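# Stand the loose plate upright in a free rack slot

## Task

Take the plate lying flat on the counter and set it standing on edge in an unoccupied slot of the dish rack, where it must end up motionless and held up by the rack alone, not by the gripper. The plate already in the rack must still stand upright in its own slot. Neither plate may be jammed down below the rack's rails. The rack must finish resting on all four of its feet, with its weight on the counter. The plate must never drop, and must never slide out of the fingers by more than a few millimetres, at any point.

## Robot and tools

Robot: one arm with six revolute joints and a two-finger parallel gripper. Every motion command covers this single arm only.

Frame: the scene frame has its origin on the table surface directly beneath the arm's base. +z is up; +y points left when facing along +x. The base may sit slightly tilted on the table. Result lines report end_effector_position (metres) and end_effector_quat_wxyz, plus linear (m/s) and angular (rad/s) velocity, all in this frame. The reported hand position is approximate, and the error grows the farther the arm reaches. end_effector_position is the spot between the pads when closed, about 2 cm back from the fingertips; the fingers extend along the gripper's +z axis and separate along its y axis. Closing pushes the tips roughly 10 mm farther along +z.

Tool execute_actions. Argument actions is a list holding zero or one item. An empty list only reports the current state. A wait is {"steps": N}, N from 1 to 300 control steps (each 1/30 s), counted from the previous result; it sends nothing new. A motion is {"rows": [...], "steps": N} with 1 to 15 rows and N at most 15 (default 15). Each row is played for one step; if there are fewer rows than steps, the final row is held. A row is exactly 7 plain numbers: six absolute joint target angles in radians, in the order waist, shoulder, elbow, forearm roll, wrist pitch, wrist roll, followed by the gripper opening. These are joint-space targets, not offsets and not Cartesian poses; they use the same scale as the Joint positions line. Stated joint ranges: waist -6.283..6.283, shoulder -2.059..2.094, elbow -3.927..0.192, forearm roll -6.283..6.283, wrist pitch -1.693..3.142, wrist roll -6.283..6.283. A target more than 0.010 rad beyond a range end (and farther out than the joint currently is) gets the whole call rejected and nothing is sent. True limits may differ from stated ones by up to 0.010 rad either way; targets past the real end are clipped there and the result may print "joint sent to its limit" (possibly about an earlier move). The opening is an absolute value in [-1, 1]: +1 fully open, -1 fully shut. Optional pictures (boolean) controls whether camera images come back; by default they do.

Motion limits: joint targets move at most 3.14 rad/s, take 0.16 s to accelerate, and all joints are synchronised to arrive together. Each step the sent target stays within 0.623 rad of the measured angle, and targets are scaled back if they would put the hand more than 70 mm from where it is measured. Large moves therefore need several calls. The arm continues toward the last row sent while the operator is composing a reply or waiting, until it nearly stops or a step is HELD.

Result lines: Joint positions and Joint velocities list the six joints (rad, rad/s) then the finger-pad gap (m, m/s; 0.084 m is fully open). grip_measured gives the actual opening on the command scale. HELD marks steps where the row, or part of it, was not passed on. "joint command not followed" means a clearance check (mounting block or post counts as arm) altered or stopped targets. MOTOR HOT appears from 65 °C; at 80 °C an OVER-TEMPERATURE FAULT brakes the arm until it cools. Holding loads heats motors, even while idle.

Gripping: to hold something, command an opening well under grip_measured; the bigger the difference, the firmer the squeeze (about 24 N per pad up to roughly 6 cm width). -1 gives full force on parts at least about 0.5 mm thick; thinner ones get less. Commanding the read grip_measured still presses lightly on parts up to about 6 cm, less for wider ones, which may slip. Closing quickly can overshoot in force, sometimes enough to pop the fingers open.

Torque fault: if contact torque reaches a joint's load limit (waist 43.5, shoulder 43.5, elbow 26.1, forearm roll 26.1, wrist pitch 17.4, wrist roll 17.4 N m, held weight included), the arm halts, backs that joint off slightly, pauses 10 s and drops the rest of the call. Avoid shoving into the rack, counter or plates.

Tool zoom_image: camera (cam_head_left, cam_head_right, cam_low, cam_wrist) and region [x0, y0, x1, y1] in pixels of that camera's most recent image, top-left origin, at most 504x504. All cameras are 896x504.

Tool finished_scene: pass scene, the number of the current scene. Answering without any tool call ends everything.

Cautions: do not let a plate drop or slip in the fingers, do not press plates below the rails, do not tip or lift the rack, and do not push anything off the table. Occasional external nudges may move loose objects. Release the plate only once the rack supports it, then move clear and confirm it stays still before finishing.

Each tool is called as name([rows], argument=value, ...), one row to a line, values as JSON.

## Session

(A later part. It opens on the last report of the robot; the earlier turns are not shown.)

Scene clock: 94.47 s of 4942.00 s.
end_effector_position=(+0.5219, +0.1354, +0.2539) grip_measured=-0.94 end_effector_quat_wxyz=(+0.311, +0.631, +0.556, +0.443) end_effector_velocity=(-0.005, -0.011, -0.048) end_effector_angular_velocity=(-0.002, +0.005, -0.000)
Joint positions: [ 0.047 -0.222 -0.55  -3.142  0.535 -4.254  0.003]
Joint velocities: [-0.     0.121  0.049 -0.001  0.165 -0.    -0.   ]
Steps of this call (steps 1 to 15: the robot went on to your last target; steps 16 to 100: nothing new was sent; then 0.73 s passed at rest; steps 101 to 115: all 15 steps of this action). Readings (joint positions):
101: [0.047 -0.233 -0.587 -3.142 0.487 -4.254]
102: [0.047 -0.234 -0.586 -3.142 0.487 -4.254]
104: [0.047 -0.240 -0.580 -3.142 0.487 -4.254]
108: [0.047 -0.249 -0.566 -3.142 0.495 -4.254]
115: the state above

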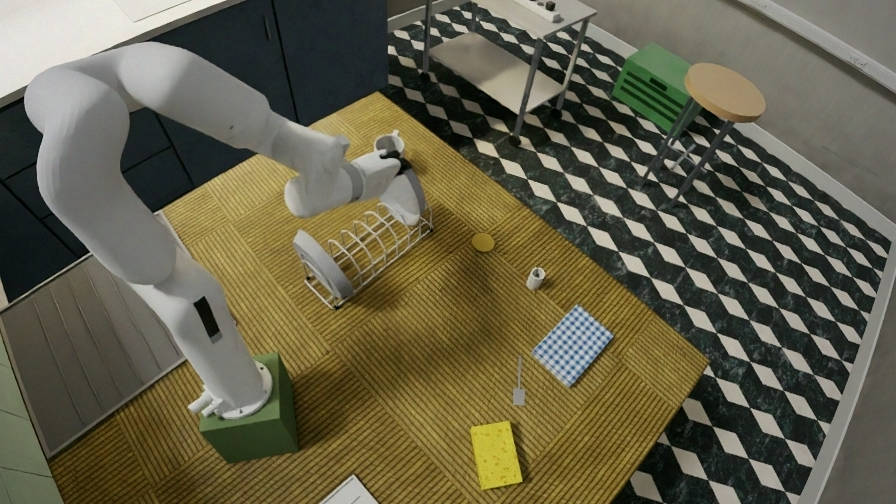

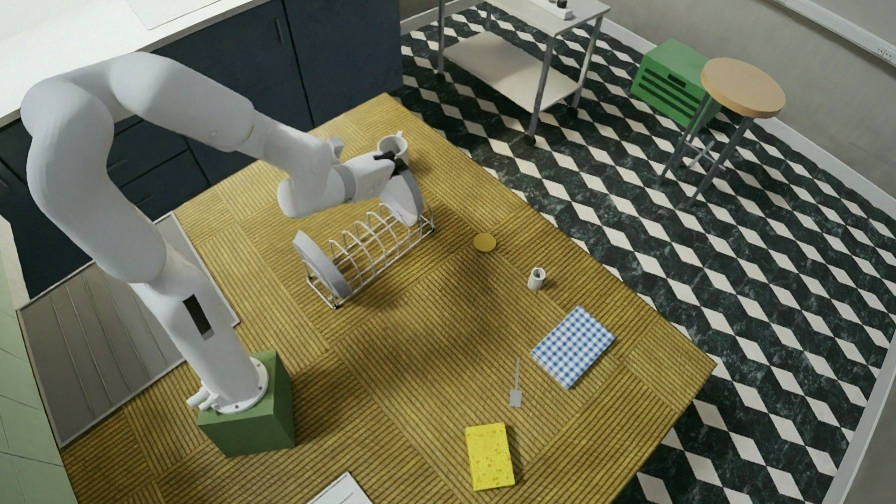

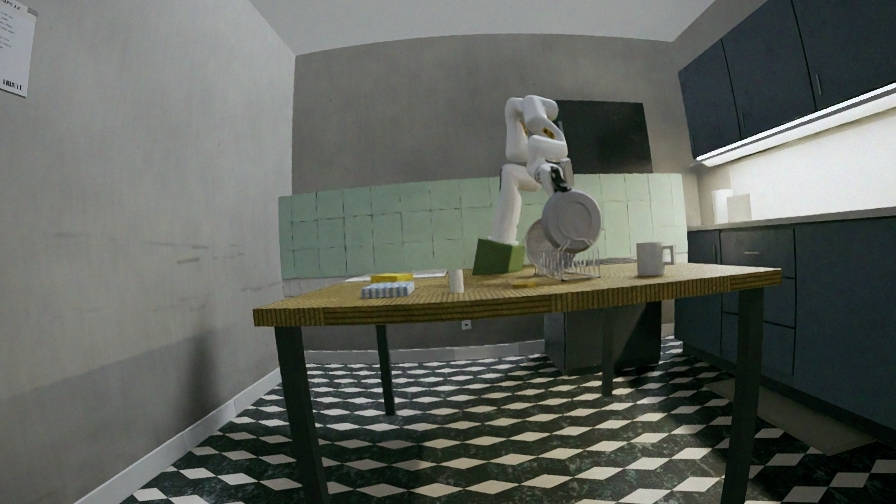

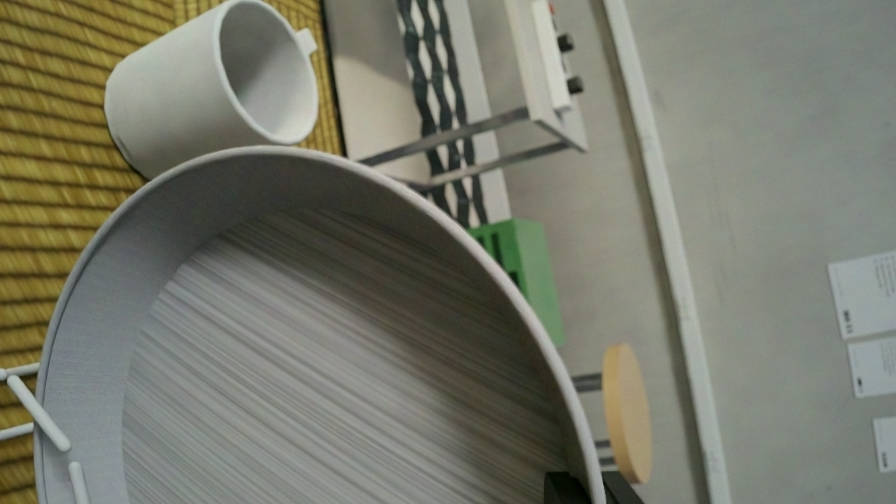

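execute_actions([
  {"rows":[[0.047,-0.207,-0.5455,-3.142,0.5545,-4.254,-1],[0.047,-0.2,-0.544,-3.142,0.563,-4.254,-1],[0.047,-0.192,-0.5425,-3.142,0.5725,-4.254,-1],[0.047,-0.184,-0.541,-3.142,0.582,-4.254,-1],[0.047,-0.176,-0.5395,-3.142,0.5915,-4.254,-1],[0.047,-0.168,-0.538,-3.142,0.601,-4.254,-1],[0.047,-0.16,-0.5365,-3.142,0.6105,-4.254,-1],[0.047,-0.152,-0.535,-3.142,0.62,-4.254,-1],[0.047,-0.144,-0.534,-3.142,0.629,-4.254,-1],[0.047,-0.136,-0.533,-3.142,0.638,-4.254,-1],[0.047,-0.128,-0.532,-3.142,0.647,-4.254,-1],[0.047,-0.12,-0.531,-3.142,0.656,-4.254,-1],[0.047,-0.112,-0.53,-3.142,0.665,-4.254,-1],[0.047,-0.105,-0.529,-3.142,0.673,-4.254,-1],[0.047,-0.1,-0.5285,-3.142,0.6785,-4.254,-1]]},
], pictures=false)

execute_actions([
  {"steps":8},
])

zoom_image(camera="cam_head_left", region=[350, 150, 450, 250])

zoom_image(camera="cam_low", region=[520, 190, 620, 290])

Scene clock: 99.00 s of 4942.00 s.
end_effector_position=(+0.5213, +0.1279, +0.2181) grip_measured=-0.94 end_effector_quat_wxyz=(+0.311, +0.631, +0.556, +0.443) end_effector_velocity=(-0.004, -0.017, -0.074) end_effector_angular_velocity=(-0.002, +0.008, -0.003)
Joint positions: [ 0.047 -0.115 -0.53  -3.142  0.661 -4.254  0.003]
Joint velocities: [-0.001  0.227  0.032  0.     0.25   0.    -0.   ]
Steps of this call (steps 1 to 30: the robot went on to your last target; steps 31 to 120: nothing new was sent; then 0.03 s passed at rest; steps 121 to 135: all 15 steps of this action). Readings (joint positions):
121: [0.047 -0.213 -0.547 -3.142 0.547 -4.254]
122: [0.047 -0.212 -0.547 -3.142 0.550 -4.254]
124: [0.047 -0.202 -0.545 -3.142 0.562 -4.254]
128: [0.047 -0.171 -0.539 -3.142 0.598 -4.254]
135: the state above

Scene clock: 99.27 s of 4942.00 s.
end_effector_position=(+0.5208, +0.1267, +0.2129) grip_measured=-0.94 end_effector_quat_wxyz=(+0.311, +0.631, +0.556, +0.443) end_effector_velocity=(+0.001, +0.001, +0.001) end_effector_angular_velocity=(-0.000, -0.003, +0.002)
Joint positions: [ 0.047 -0.1   -0.528 -3.142  0.678 -4.254  0.003]
Joint velocities: [ 0.    -0.001 -0.001 -0.001  0.001 -0.     0.   ]
Steps of this call (steps 1 to 8: the robot went on to your last target). Readings (joint positions):
1: [0.047 -0.108 -0.529 -3.142 0.669 -4.254]
2: [0.047 -0.103 -0.528 -3.142 0.674 -4.254]
4: [0.047 -0.100 -0.528 -3.142 0.677 -4.254]
8: the state above

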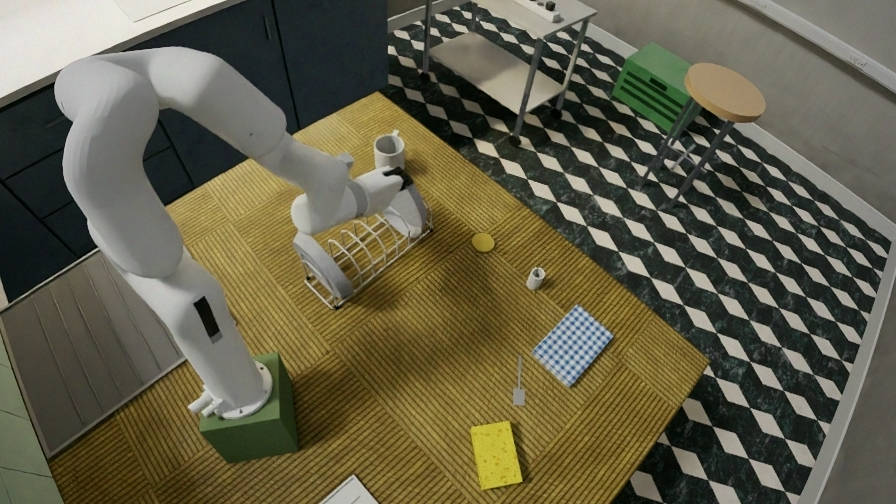

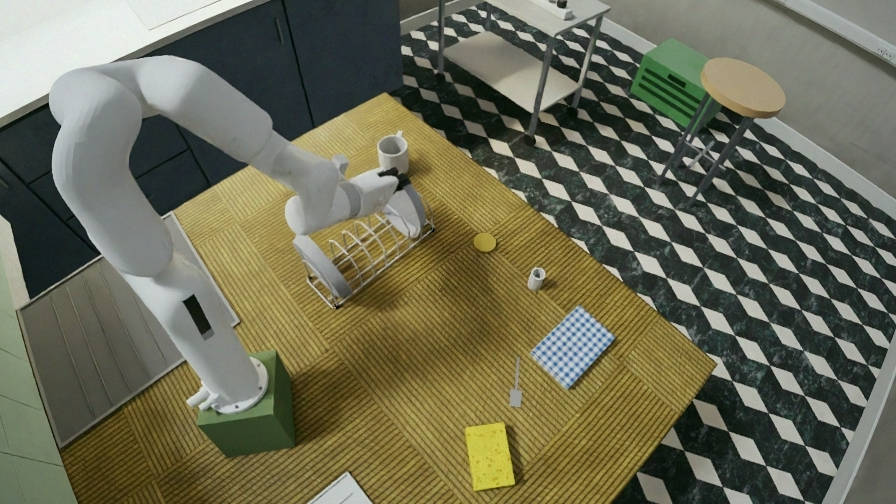

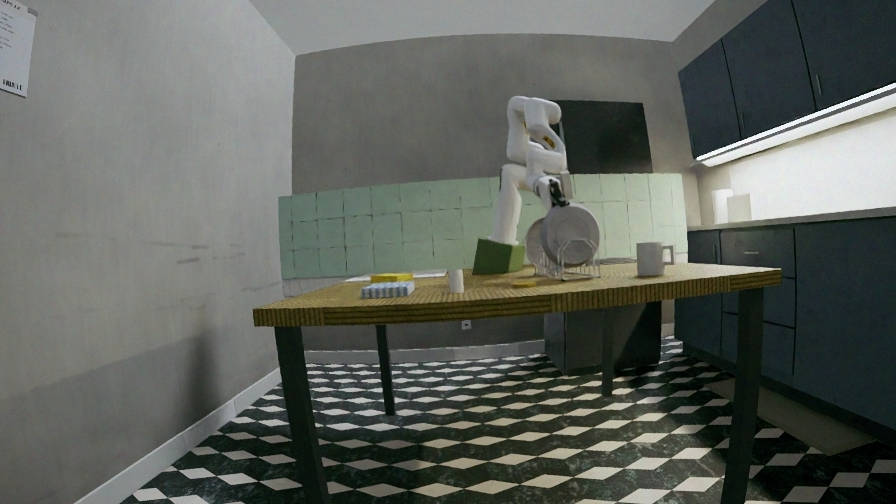

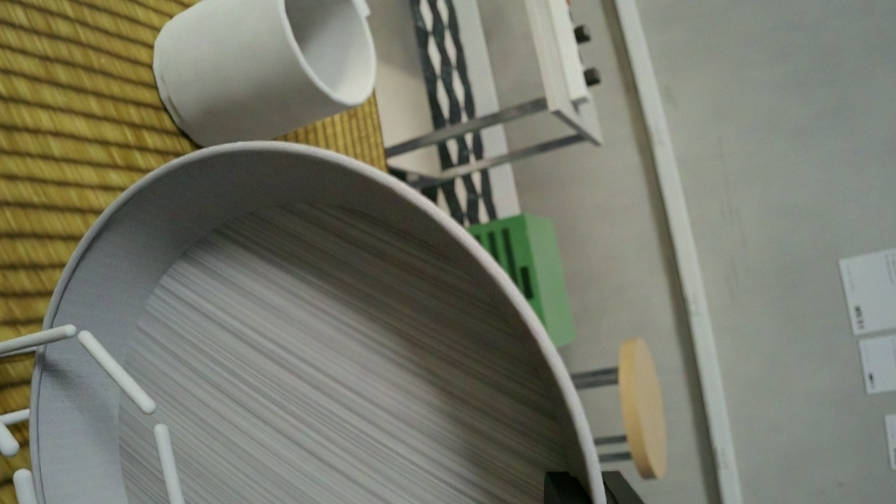

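Region (350, 150, 450, 250) of cam_head_left's 896x504 image, scaled by 5.040, with more detail than that image has.

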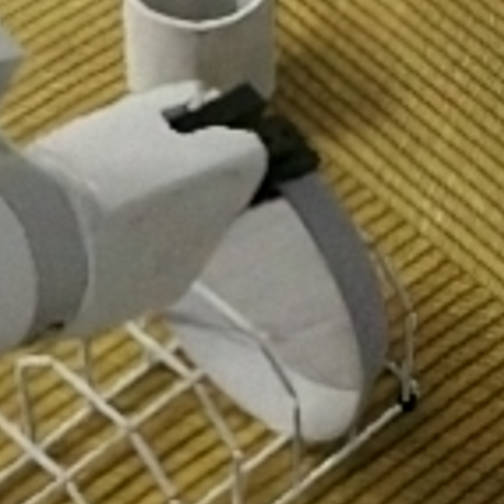

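Region (520, 190, 620, 290) of cam_low's 896x504 image, scaled by 5.040, with more detail than that image has.

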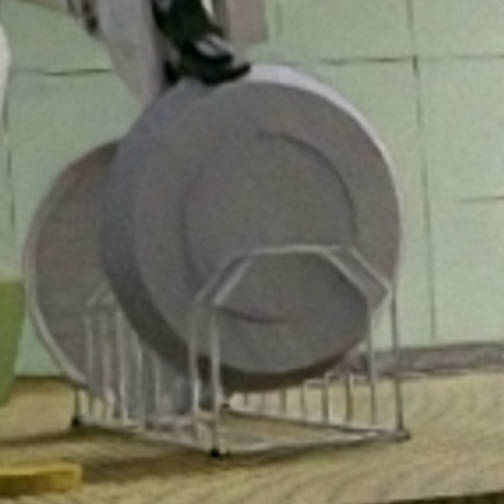

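execute_actions([
  {"rows":[[0.049,-0.0985,-0.529,-3.142,0.6795,-4.254,-1],[0.052,-0.096,-0.5295,-3.142,0.6815,-4.254,-1],[0.055,-0.093,-0.53,-3.142,0.684,-4.254,-1],[0.058,-0.09,-0.5305,-3.142,0.6865,-4.254,-1],[0.061,-0.087,-0.531,-3.142,0.689,-4.254,-1],[0.064,-0.084,-0.5315,-3.142,0.6915,-4.254,-1],[0.067,-0.081,-0.532,-3.142,0.694,-4.254,-1],[0.07,-0.078,-0.532,-3.142,0.697,-4.254,-1],[0.072,-0.075,-0.532,-3.142,0.7,-4.254,-1],[0.073,-0.072,-0.532,-3.142,0.703,-4.254,-1],[0.073,-0.069,-0.532,-3.142,0.706,-4.254,-1]]},
])

zoom_image(camera="cam_head_left", region=[350, 150, 450, 250])

zoom_image(camera="cam_low", region=[520, 190, 620, 290])

Scene clock: 103.50 s of 4942.00 s.
end_effector_position=(+0.5196, +0.1381, +0.2024) grip_measured=-0.94 end_effector_quat_wxyz=(+0.302, +0.626, +0.564, +0.446) end_effector_velocity=(+0.000, -0.001, -0.001) end_effector_angular_velocity=(-0.000, -0.002, +0.000)
Joint positions: [ 0.073 -0.069 -0.532 -3.142  0.706 -4.254  0.003]
Joint velocities: [-0.001  0.006  0.    -0.     0.009 -0.001  0.   ]
Steps of this call (steps 1 to 30: the robot went on to your last target; steps 31 to 112: nothing new was sent; steps 113 to 127: all 15 steps of this action). Readings (joint positions):
113: [0.047 -0.100 -0.529 -3.142 0.679 -4.254]
114: [0.048 -0.100 -0.529 -3.142 0.679 -4.254]
116: [0.051 -0.097 -0.530 -3.142 0.682 -4.254]
120: [0.063 -0.085 -0.532 -3.142 0.691 -4.254]
127: the state above

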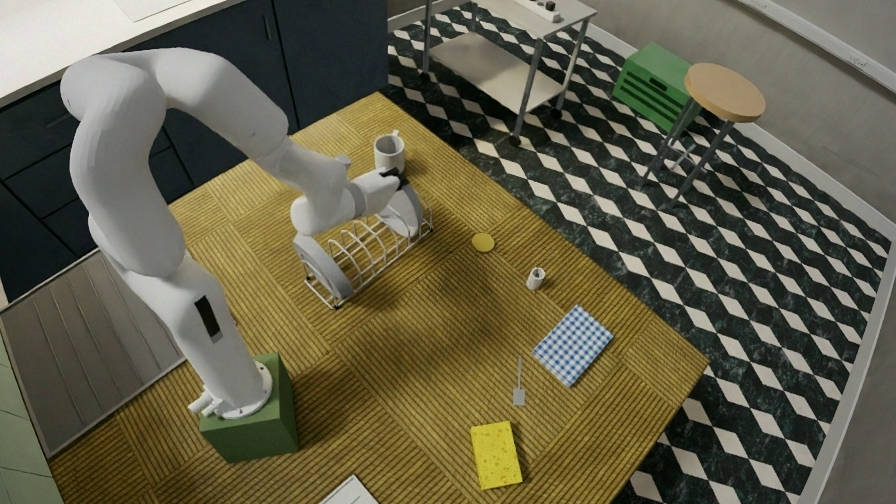

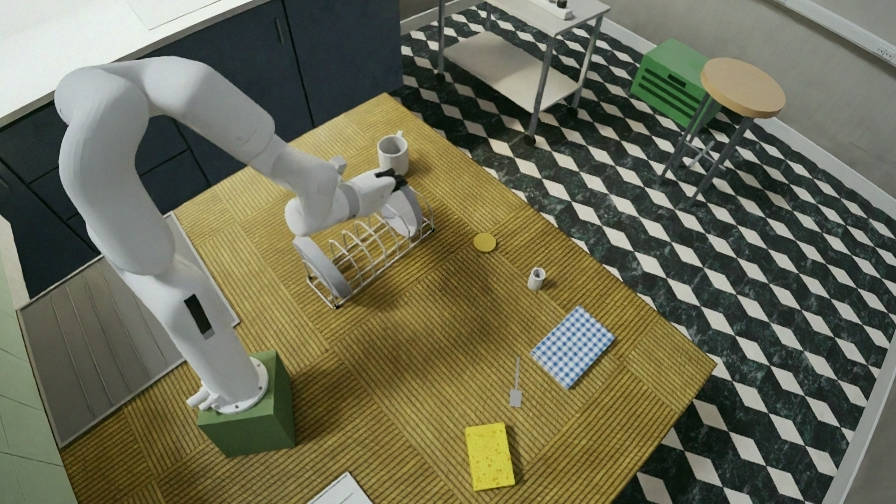

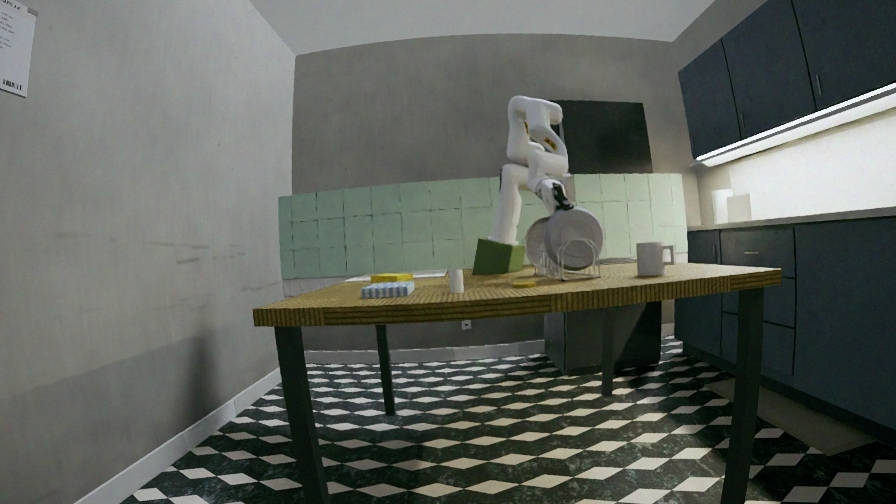

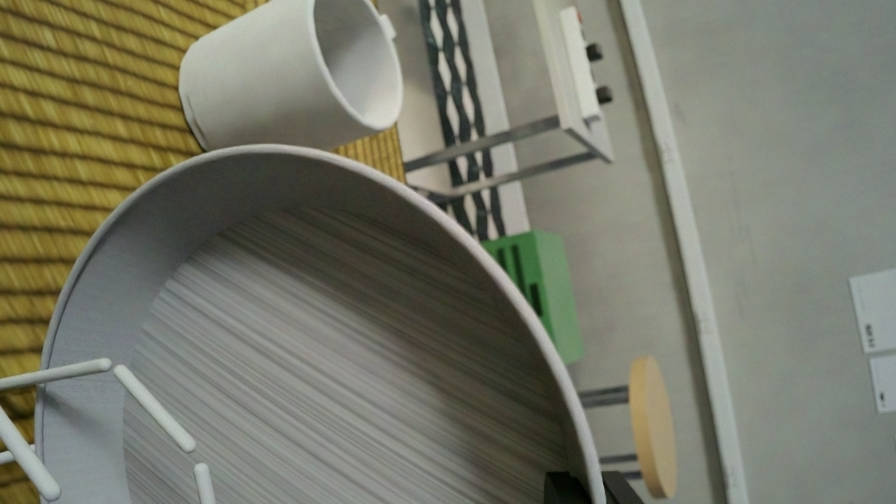

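Region (350, 150, 450, 250) of cam_head_left's 896x504 image, scaled by 5.040, with more detail than that image has.

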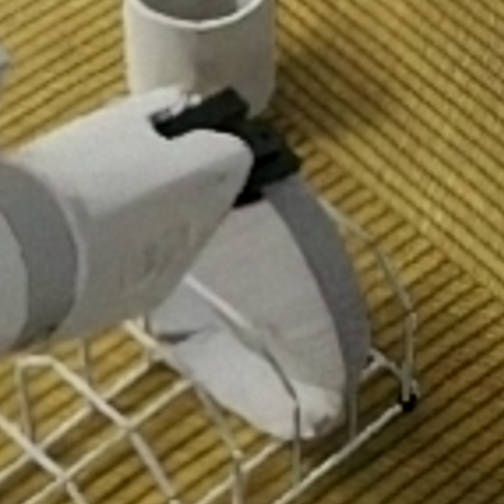

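Region (520, 190, 620, 290) of cam_low's 896x504 image, scaled by 5.040, with more detail than that image has.

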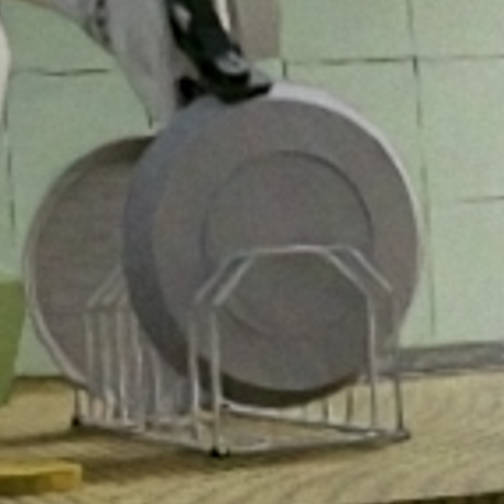

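execute_actions([
  {"rows":[[0.073,-0.066,-0.5322,-3.142,0.709,-4.254,-1],[0.073,-0.063,-0.5324,-3.142,0.7118,-4.254,-1],[0.073,-0.06,-0.5326,-3.142,0.7146,-4.254,-1],[0.073,-0.057,-0.5328,-3.142,0.7174,-4.254,-1],[0.073,-0.054,-0.533,-3.142,0.72,-4.254,-1],[0.073,-0.051,-0.5332,-3.142,0.723,-4.254,-1],[0.073,-0.048,-0.5334,-3.142,0.7258,-4.254,-1],[0.073,-0.045,-0.5336,-3.142,0.7286,-4.254,-1],[0.073,-0.042,-0.5338,-3.142,0.7314,-4.254,-1],[0.073,-0.039,-0.534,-3.142,0.734,-4.254,-1],[0.073,-0.036,-0.534,-3.142,0.737,-4.254,-1],[0.073,-0.033,-0.534,-3.142,0.74,-4.254,-1]]},
])

zoom_image(camera="cam_low", region=[520, 190, 620, 290])

Scene clock: 107.60 s of 4942.00 s.
end_effector_position=(+0.5202, +0.1362, +0.1923) grip_measured=-0.94 end_effector_quat_wxyz=(+0.302, +0.626, +0.564, +0.446) end_effector_velocity=(+0.001, -0.003, -0.004) end_effector_angular_velocity=(+0.003, -0.009, -0.004)
Joint positions: [ 0.073 -0.033 -0.534 -3.142  0.739 -4.254  0.003]
Joint velocities: [-0.003  0.017  0.004  0.003  0.03   0.     0.   ]
Steps of this call (steps 1 to 15: the robot went on to your last target; steps 16 to 100: nothing new was sent; then 0.27 s passed at rest; steps 101 to 115: all 15 steps of this action). Readings (joint positions):
101: [0.073 -0.069 -0.532 -3.142 0.706 -4.254]
102: [0.073 -0.068 -0.532 -3.142 0.707 -4.254]
104: [0.073 -0.064 -0.533 -3.142 0.711 -4.254]
108: [0.073 -0.052 -0.533 -3.142 0.722 -4.254]
115: the state above

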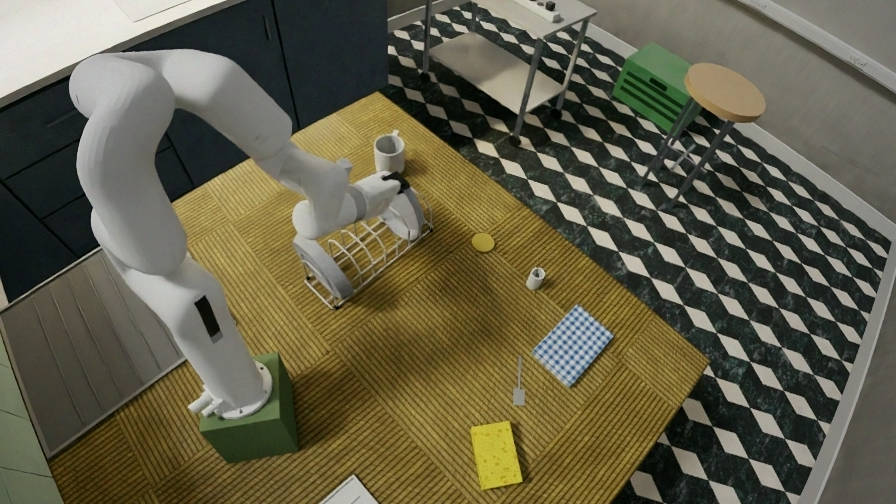

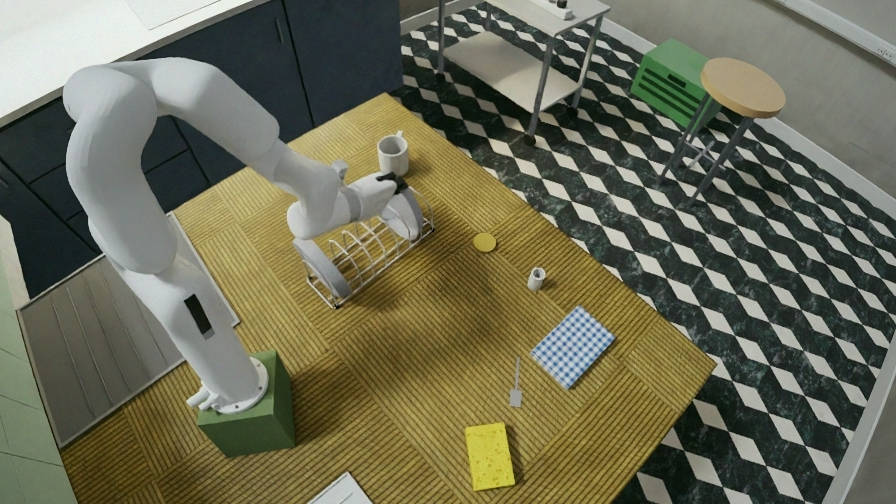

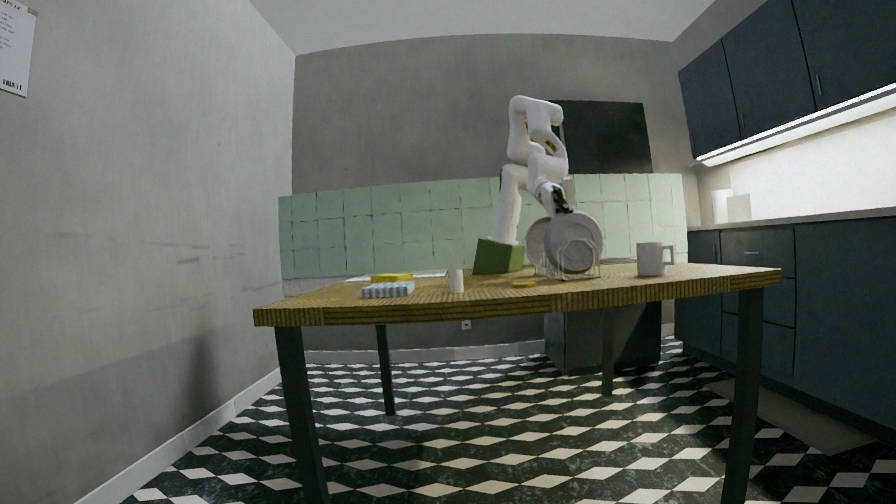

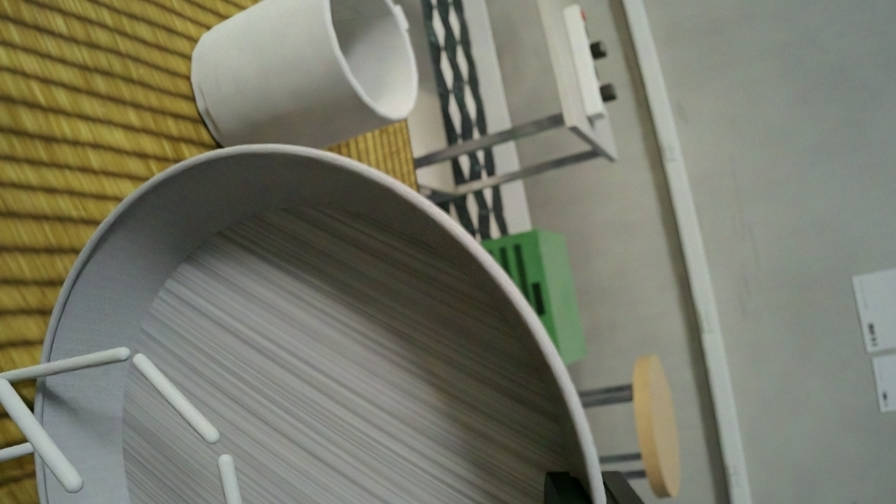

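Region (520, 190, 620, 290) of cam_low's 896x504 image, scaled by 5.040, with more detail than that image has.

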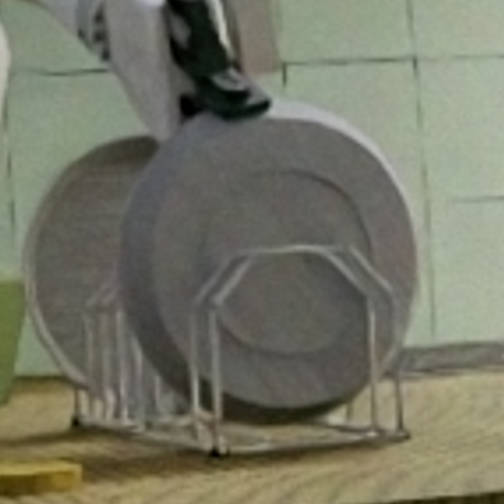

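No contact yet, so 4 mm lower.

execute_actions([
  {"rows":[[0.073,-0.031,-0.534,-3.142,0.742,-4.254,-1],[0.073,-0.029,-0.534,-3.142,0.744,-4.254,-1],[0.073,-0.027,-0.534,-3.142,0.746,-4.254,-1],[0.074,-0.025,-0.534,-3.142,0.748,-4.254,-1],[0.074,-0.023,-0.534,-3.142,0.75,-4.254,-1],[0.074,-0.021,-0.534,-3.142,0.752,-4.254,-1],[0.074,-0.019,-0.534,-3.142,0.754,-4.254,-1]]},
])

zoom_image(camera="cam_low", region=[520, 190, 620, 290])

Scene clock: 109.87 s of 4942.00 s.
end_effector_position=(+0.5223, +0.1363, +0.1909) grip_measured=-0.93 end_effector_quat_wxyz=(+0.304, +0.624, +0.563, +0.449) end_effector_velocity=(-0.002, +0.000, -0.002) end_effector_angular_velocity=(-0.002, +0.006, +0.003)
Joint positions: [ 0.073 -0.021 -0.537 -3.142  0.756 -4.254  0.003]
Joint velocities: [ 0.002  0.002  0.002 -0.002 -0.001 -0.     0.   ]
Steps of this call (steps 1 to 15: the robot went on to your last target; steps 16 to 53: nothing new was sent; steps 54 to 68: all 15 steps of this action). Readings (joint positions):
54: [0.073 -0.033 -0.534 -3.142 0.740 -4.254]
55: [0.073 -0.032 -0.534 -3.142 0.741 -4.254]
57: [0.073 -0.030 -0.535 -3.142 0.744 -4.254]
61: [0.073 -0.024 -0.536 -3.142 0.753 -4.254]
68: the state above

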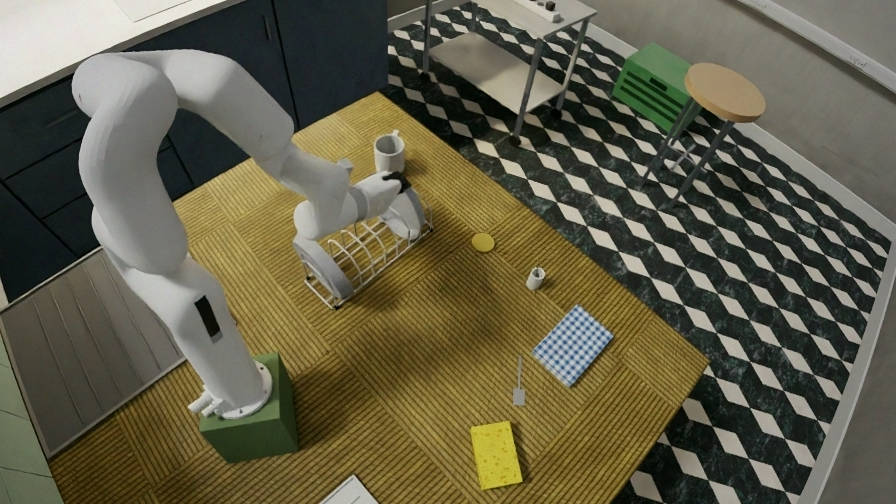

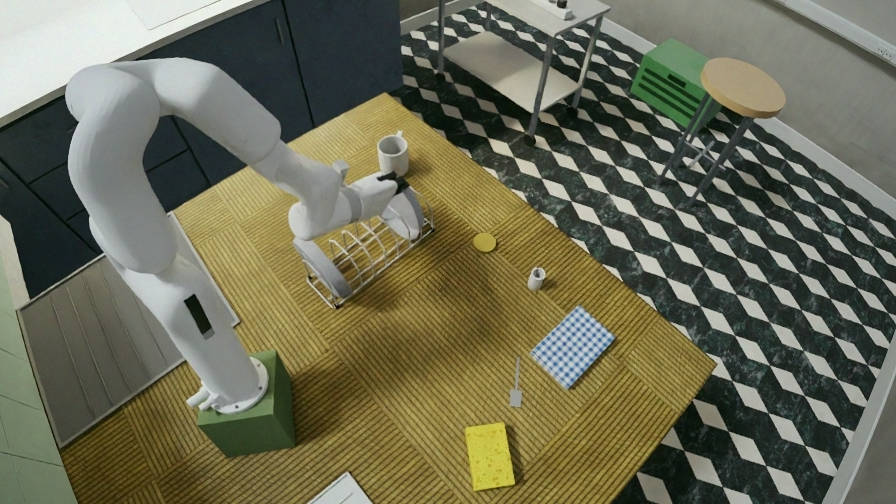

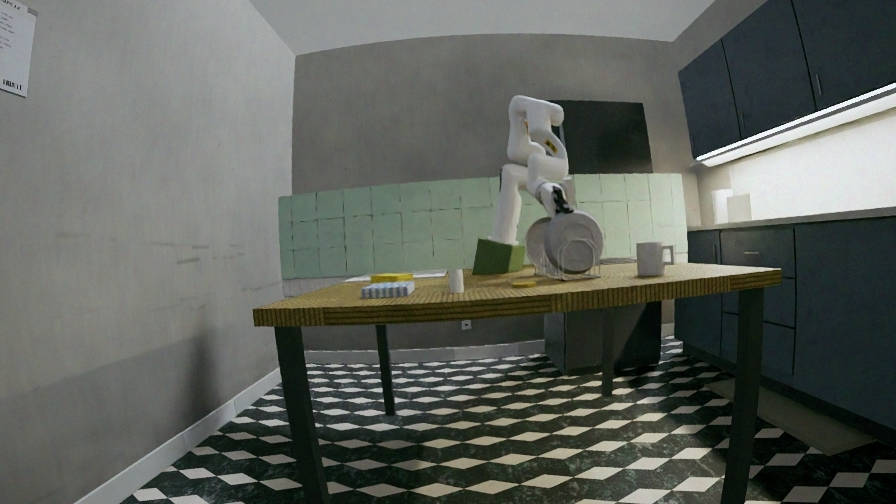

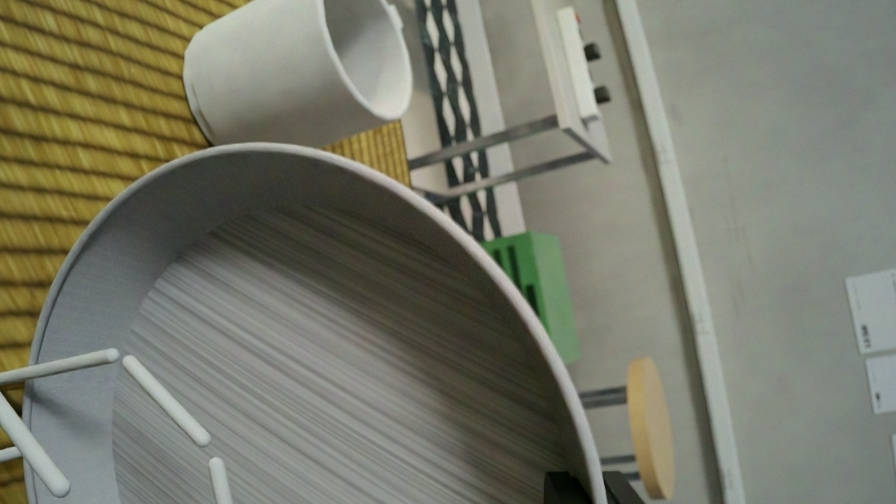

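Region (520, 190, 620, 290) of cam_low's 896x504 image, scaled by 5.040, with more detail than that image has.

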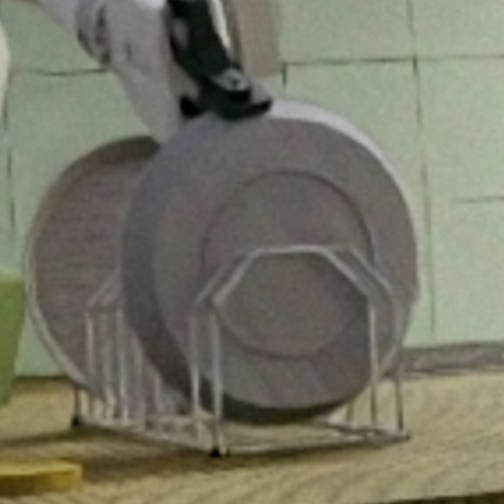

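execute_actions([
  {"rows":[[0.073,-0.023,-0.534,-3.142,0.75,-4.254,-1],[0.073,-0.027,-0.534,-3.142,0.746,-4.254,-1],[0.073,-0.03,-0.534,-3.142,0.743,-4.254,-1],[0.073,-0.03,-0.534,-3.142,0.743,-4.254,-1],[0.073,-0.03,-0.534,-3.142,0.743,-4.254,-0.96],[0.073,-0.03,-0.534,-3.142,0.743,-4.254,-0.92],[0.073,-0.03,-0.534,-3.142,0.743,-4.254,-0.89],[0.073,-0.03,-0.534,-3.142,0.743,-4.254,-0.86],[0.073,-0.03,-0.534,-3.142,0.743,-4.254,-0.82],[0.073,-0.03,-0.534,-3.142,0.743,-4.254,-0.78],[0.073,-0.03,-0.534,-3.142,0.743,-4.254,-0.73],[0.073,-0.03,-0.534,-3.142,0.743,-4.254,-0.68],[0.073,-0.03,-0.534,-3.142,0.743,-4.254,-0.62],[0.073,-0.03,-0.534,-3.142,0.743,-4.254,-0.56],[0.073,-0.03,-0.534,-3.142,0.743,-4.254,-0.5]]},
], pictures=false)

execute_actions([
  {"rows":[[0.073,-0.03,-0.534,-3.142,0.743,-4.254,-0.5],[0.073,-0.035,-0.53,-3.142,0.742,-4.254,-0.5],[0.073,-0.045,-0.521,-3.142,0.741,-4.254,-0.5],[0.073,-0.06,-0.508,-3.142,0.739,-4.254,-0.5],[0.073,-0.08,-0.491,-3.142,0.736,-4.254,-0.5],[0.073,-0.1,-0.474,-3.142,0.733,-4.254,-0.5],[0.073,-0.12,-0.458,-3.142,0.729,-4.254,-0.5],[0.073,-0.14,-0.442,-3.142,0.725,-4.254,-0.5],[0.073,-0.165,-0.422,-3.142,0.72,-4.254,-0.5],[0.073,-0.19,-0.402,-3.142,0.715,-4.254,-0.5],[0.073,-0.215,-0.382,-3.142,0.71,-4.254,-0.5],[0.073,-0.24,-0.362,-3.142,0.705,-4.254,-0.5],[0.073,-0.26,-0.347,-3.142,0.7,-4.254,-0.5],[0.073,-0.275,-0.335,-3.142,0.697,-4.254,-0.5]]},
], pictures=false)

execute_actions([
  {"steps":30},
])

Scene clock: 116.20 s of 4942.00 s.
end_effector_position=(+0.5154, +0.1350, +0.1853) grip_measured=-0.58 end_effector_quat_wxyz=(+0.299, +0.629, +0.567, +0.440) end_effector_velocity=(-0.020, -0.006, -0.024) end_effector_angular_velocity=(-0.016, +0.065, -0.004)
Joint positions: [ 0.075 -0.025 -0.527 -3.143  0.738 -4.254  0.019]
Joint velocities: [ 0.006  0.018  0.028 -0.003 -0.021 -0.001  0.078]
Steps of this call (steps 1 to 15: the robot went on to your last target; steps 16 to 100: nothing new was sent; then 2.50 s passed at rest; steps 101 to 115: all 15 steps of this action). Readings (joint positions):
101: [0.074 -0.019 -0.536 -3.142 0.757 -4.254]
102: [0.074 -0.020 -0.536 -3.142 0.756 -4.254]
104: [0.074 -0.025 -0.535 -3.142 0.749 -4.254]
108: [0.074 -0.028 -0.533 -3.142 0.743 -4.254]
115: the state above

Scene clock: 116.70 s of 4942.00 s.
end_effector_position=(+0.4714, +0.1292, +0.2128) grip_measured=-0.52 end_effector_quat_wxyz=(+0.302, +0.626, +0.564, +0.446) end_effector_velocity=(-0.139, -0.023, +0.050) end_effector_angular_velocity=(+0.001, -0.004, -0.001)
Joint positions: [ 0.073 -0.244 -0.359 -3.142  0.703 -4.254  0.021]
Joint velocities: [-0.001 -0.624  0.489  0.001 -0.131 -0.     0.   ]
Steps of this call (steps 1 to 15: all 15 steps of this action). Readings (joint positions):
1: [0.075 -0.025 -0.526 -3.143 0.738 -4.254]
2: [0.075 -0.025 -0.526 -3.143 0.738 -4.254]
4: [0.075 -0.031 -0.524 -3.143 0.739 -4.254]
8: [0.074 -0.087 -0.482 -3.142 0.733 -4.254]
15: the state above

Scene clock: 117.70 s of 4942.00 s.
end_effector_position=(+0.4647, +0.1280, +0.2154) grip_measured=-0.52 end_effector_quat_wxyz=(+0.302, +0.626, +0.564, +0.446) end_effector_velocity=(-0.000, +0.000, -0.000) end_effector_angular_velocity=(+0.000, +0.000, +0.001)
Joint positions: [ 0.073 -0.275 -0.335 -3.142  0.697 -4.254  0.021]
Joint velocities: [ 0.001 -0.     0.     0.     0.     0.    -0.   ]
Steps of this call (steps 1 to 30: the robot went on to your last target). Readings (joint positions):
1: [0.073 -0.261 -0.345 -3.142 0.700 -4.254]
2: [0.073 -0.270 -0.338 -3.142 0.698 -4.254]
4: [0.073 -0.274 -0.335 -3.142 0.697 -4.254]
8: [0.073 -0.274 -0.336 -3.142 0.697 -4.254]
30: the state above
The arm was judged still, so your last target was given up. Only a new action makes it travel on or press farther. Fingers that are still opening or closing keep moving.

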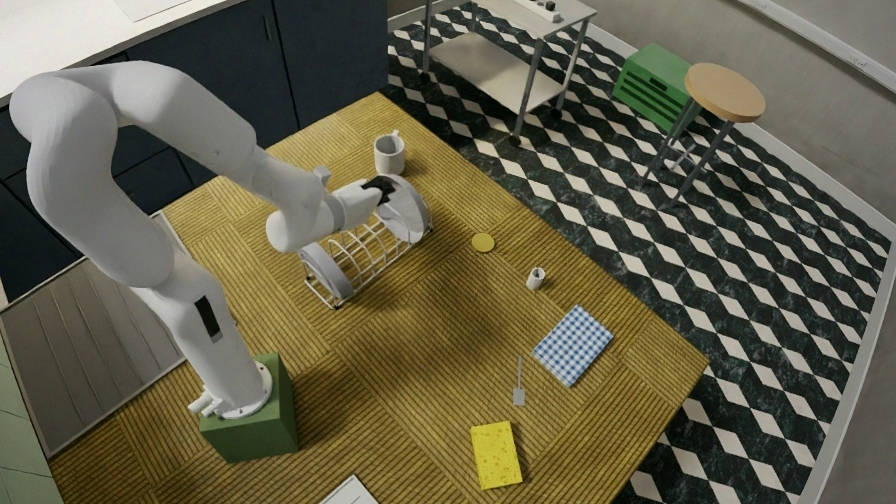

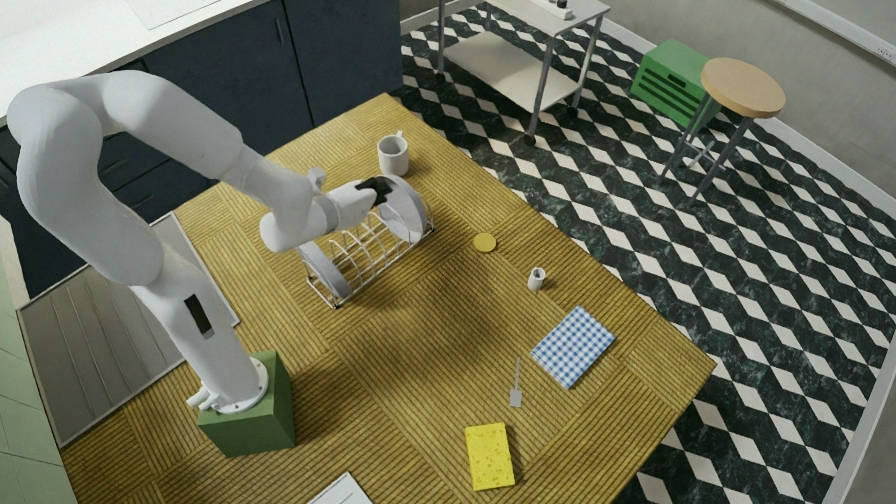

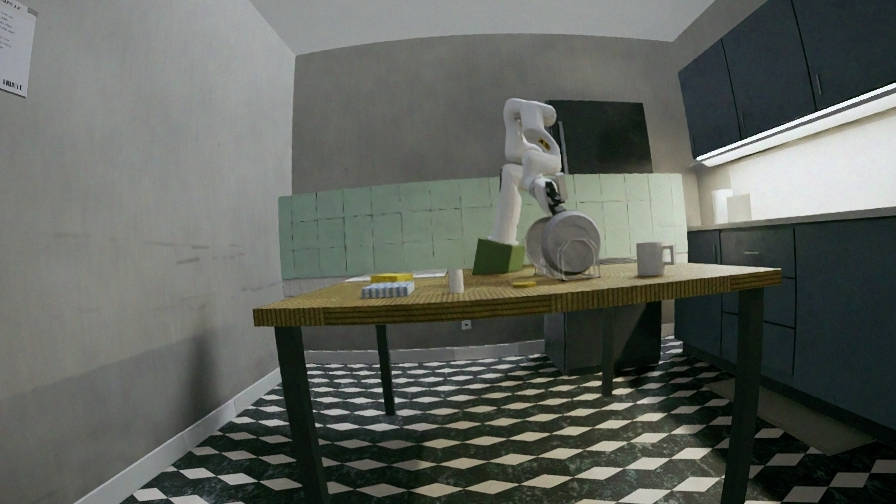

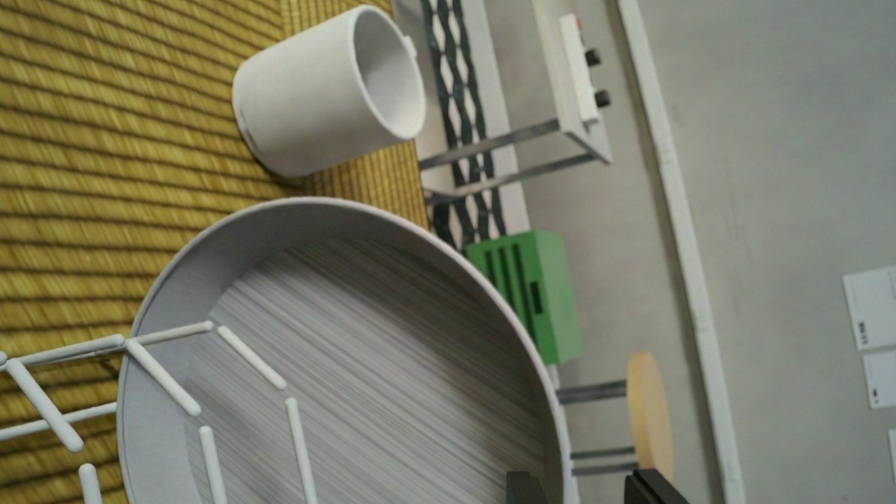

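finished_scene(scene=1)

The scene is finished: the task was done.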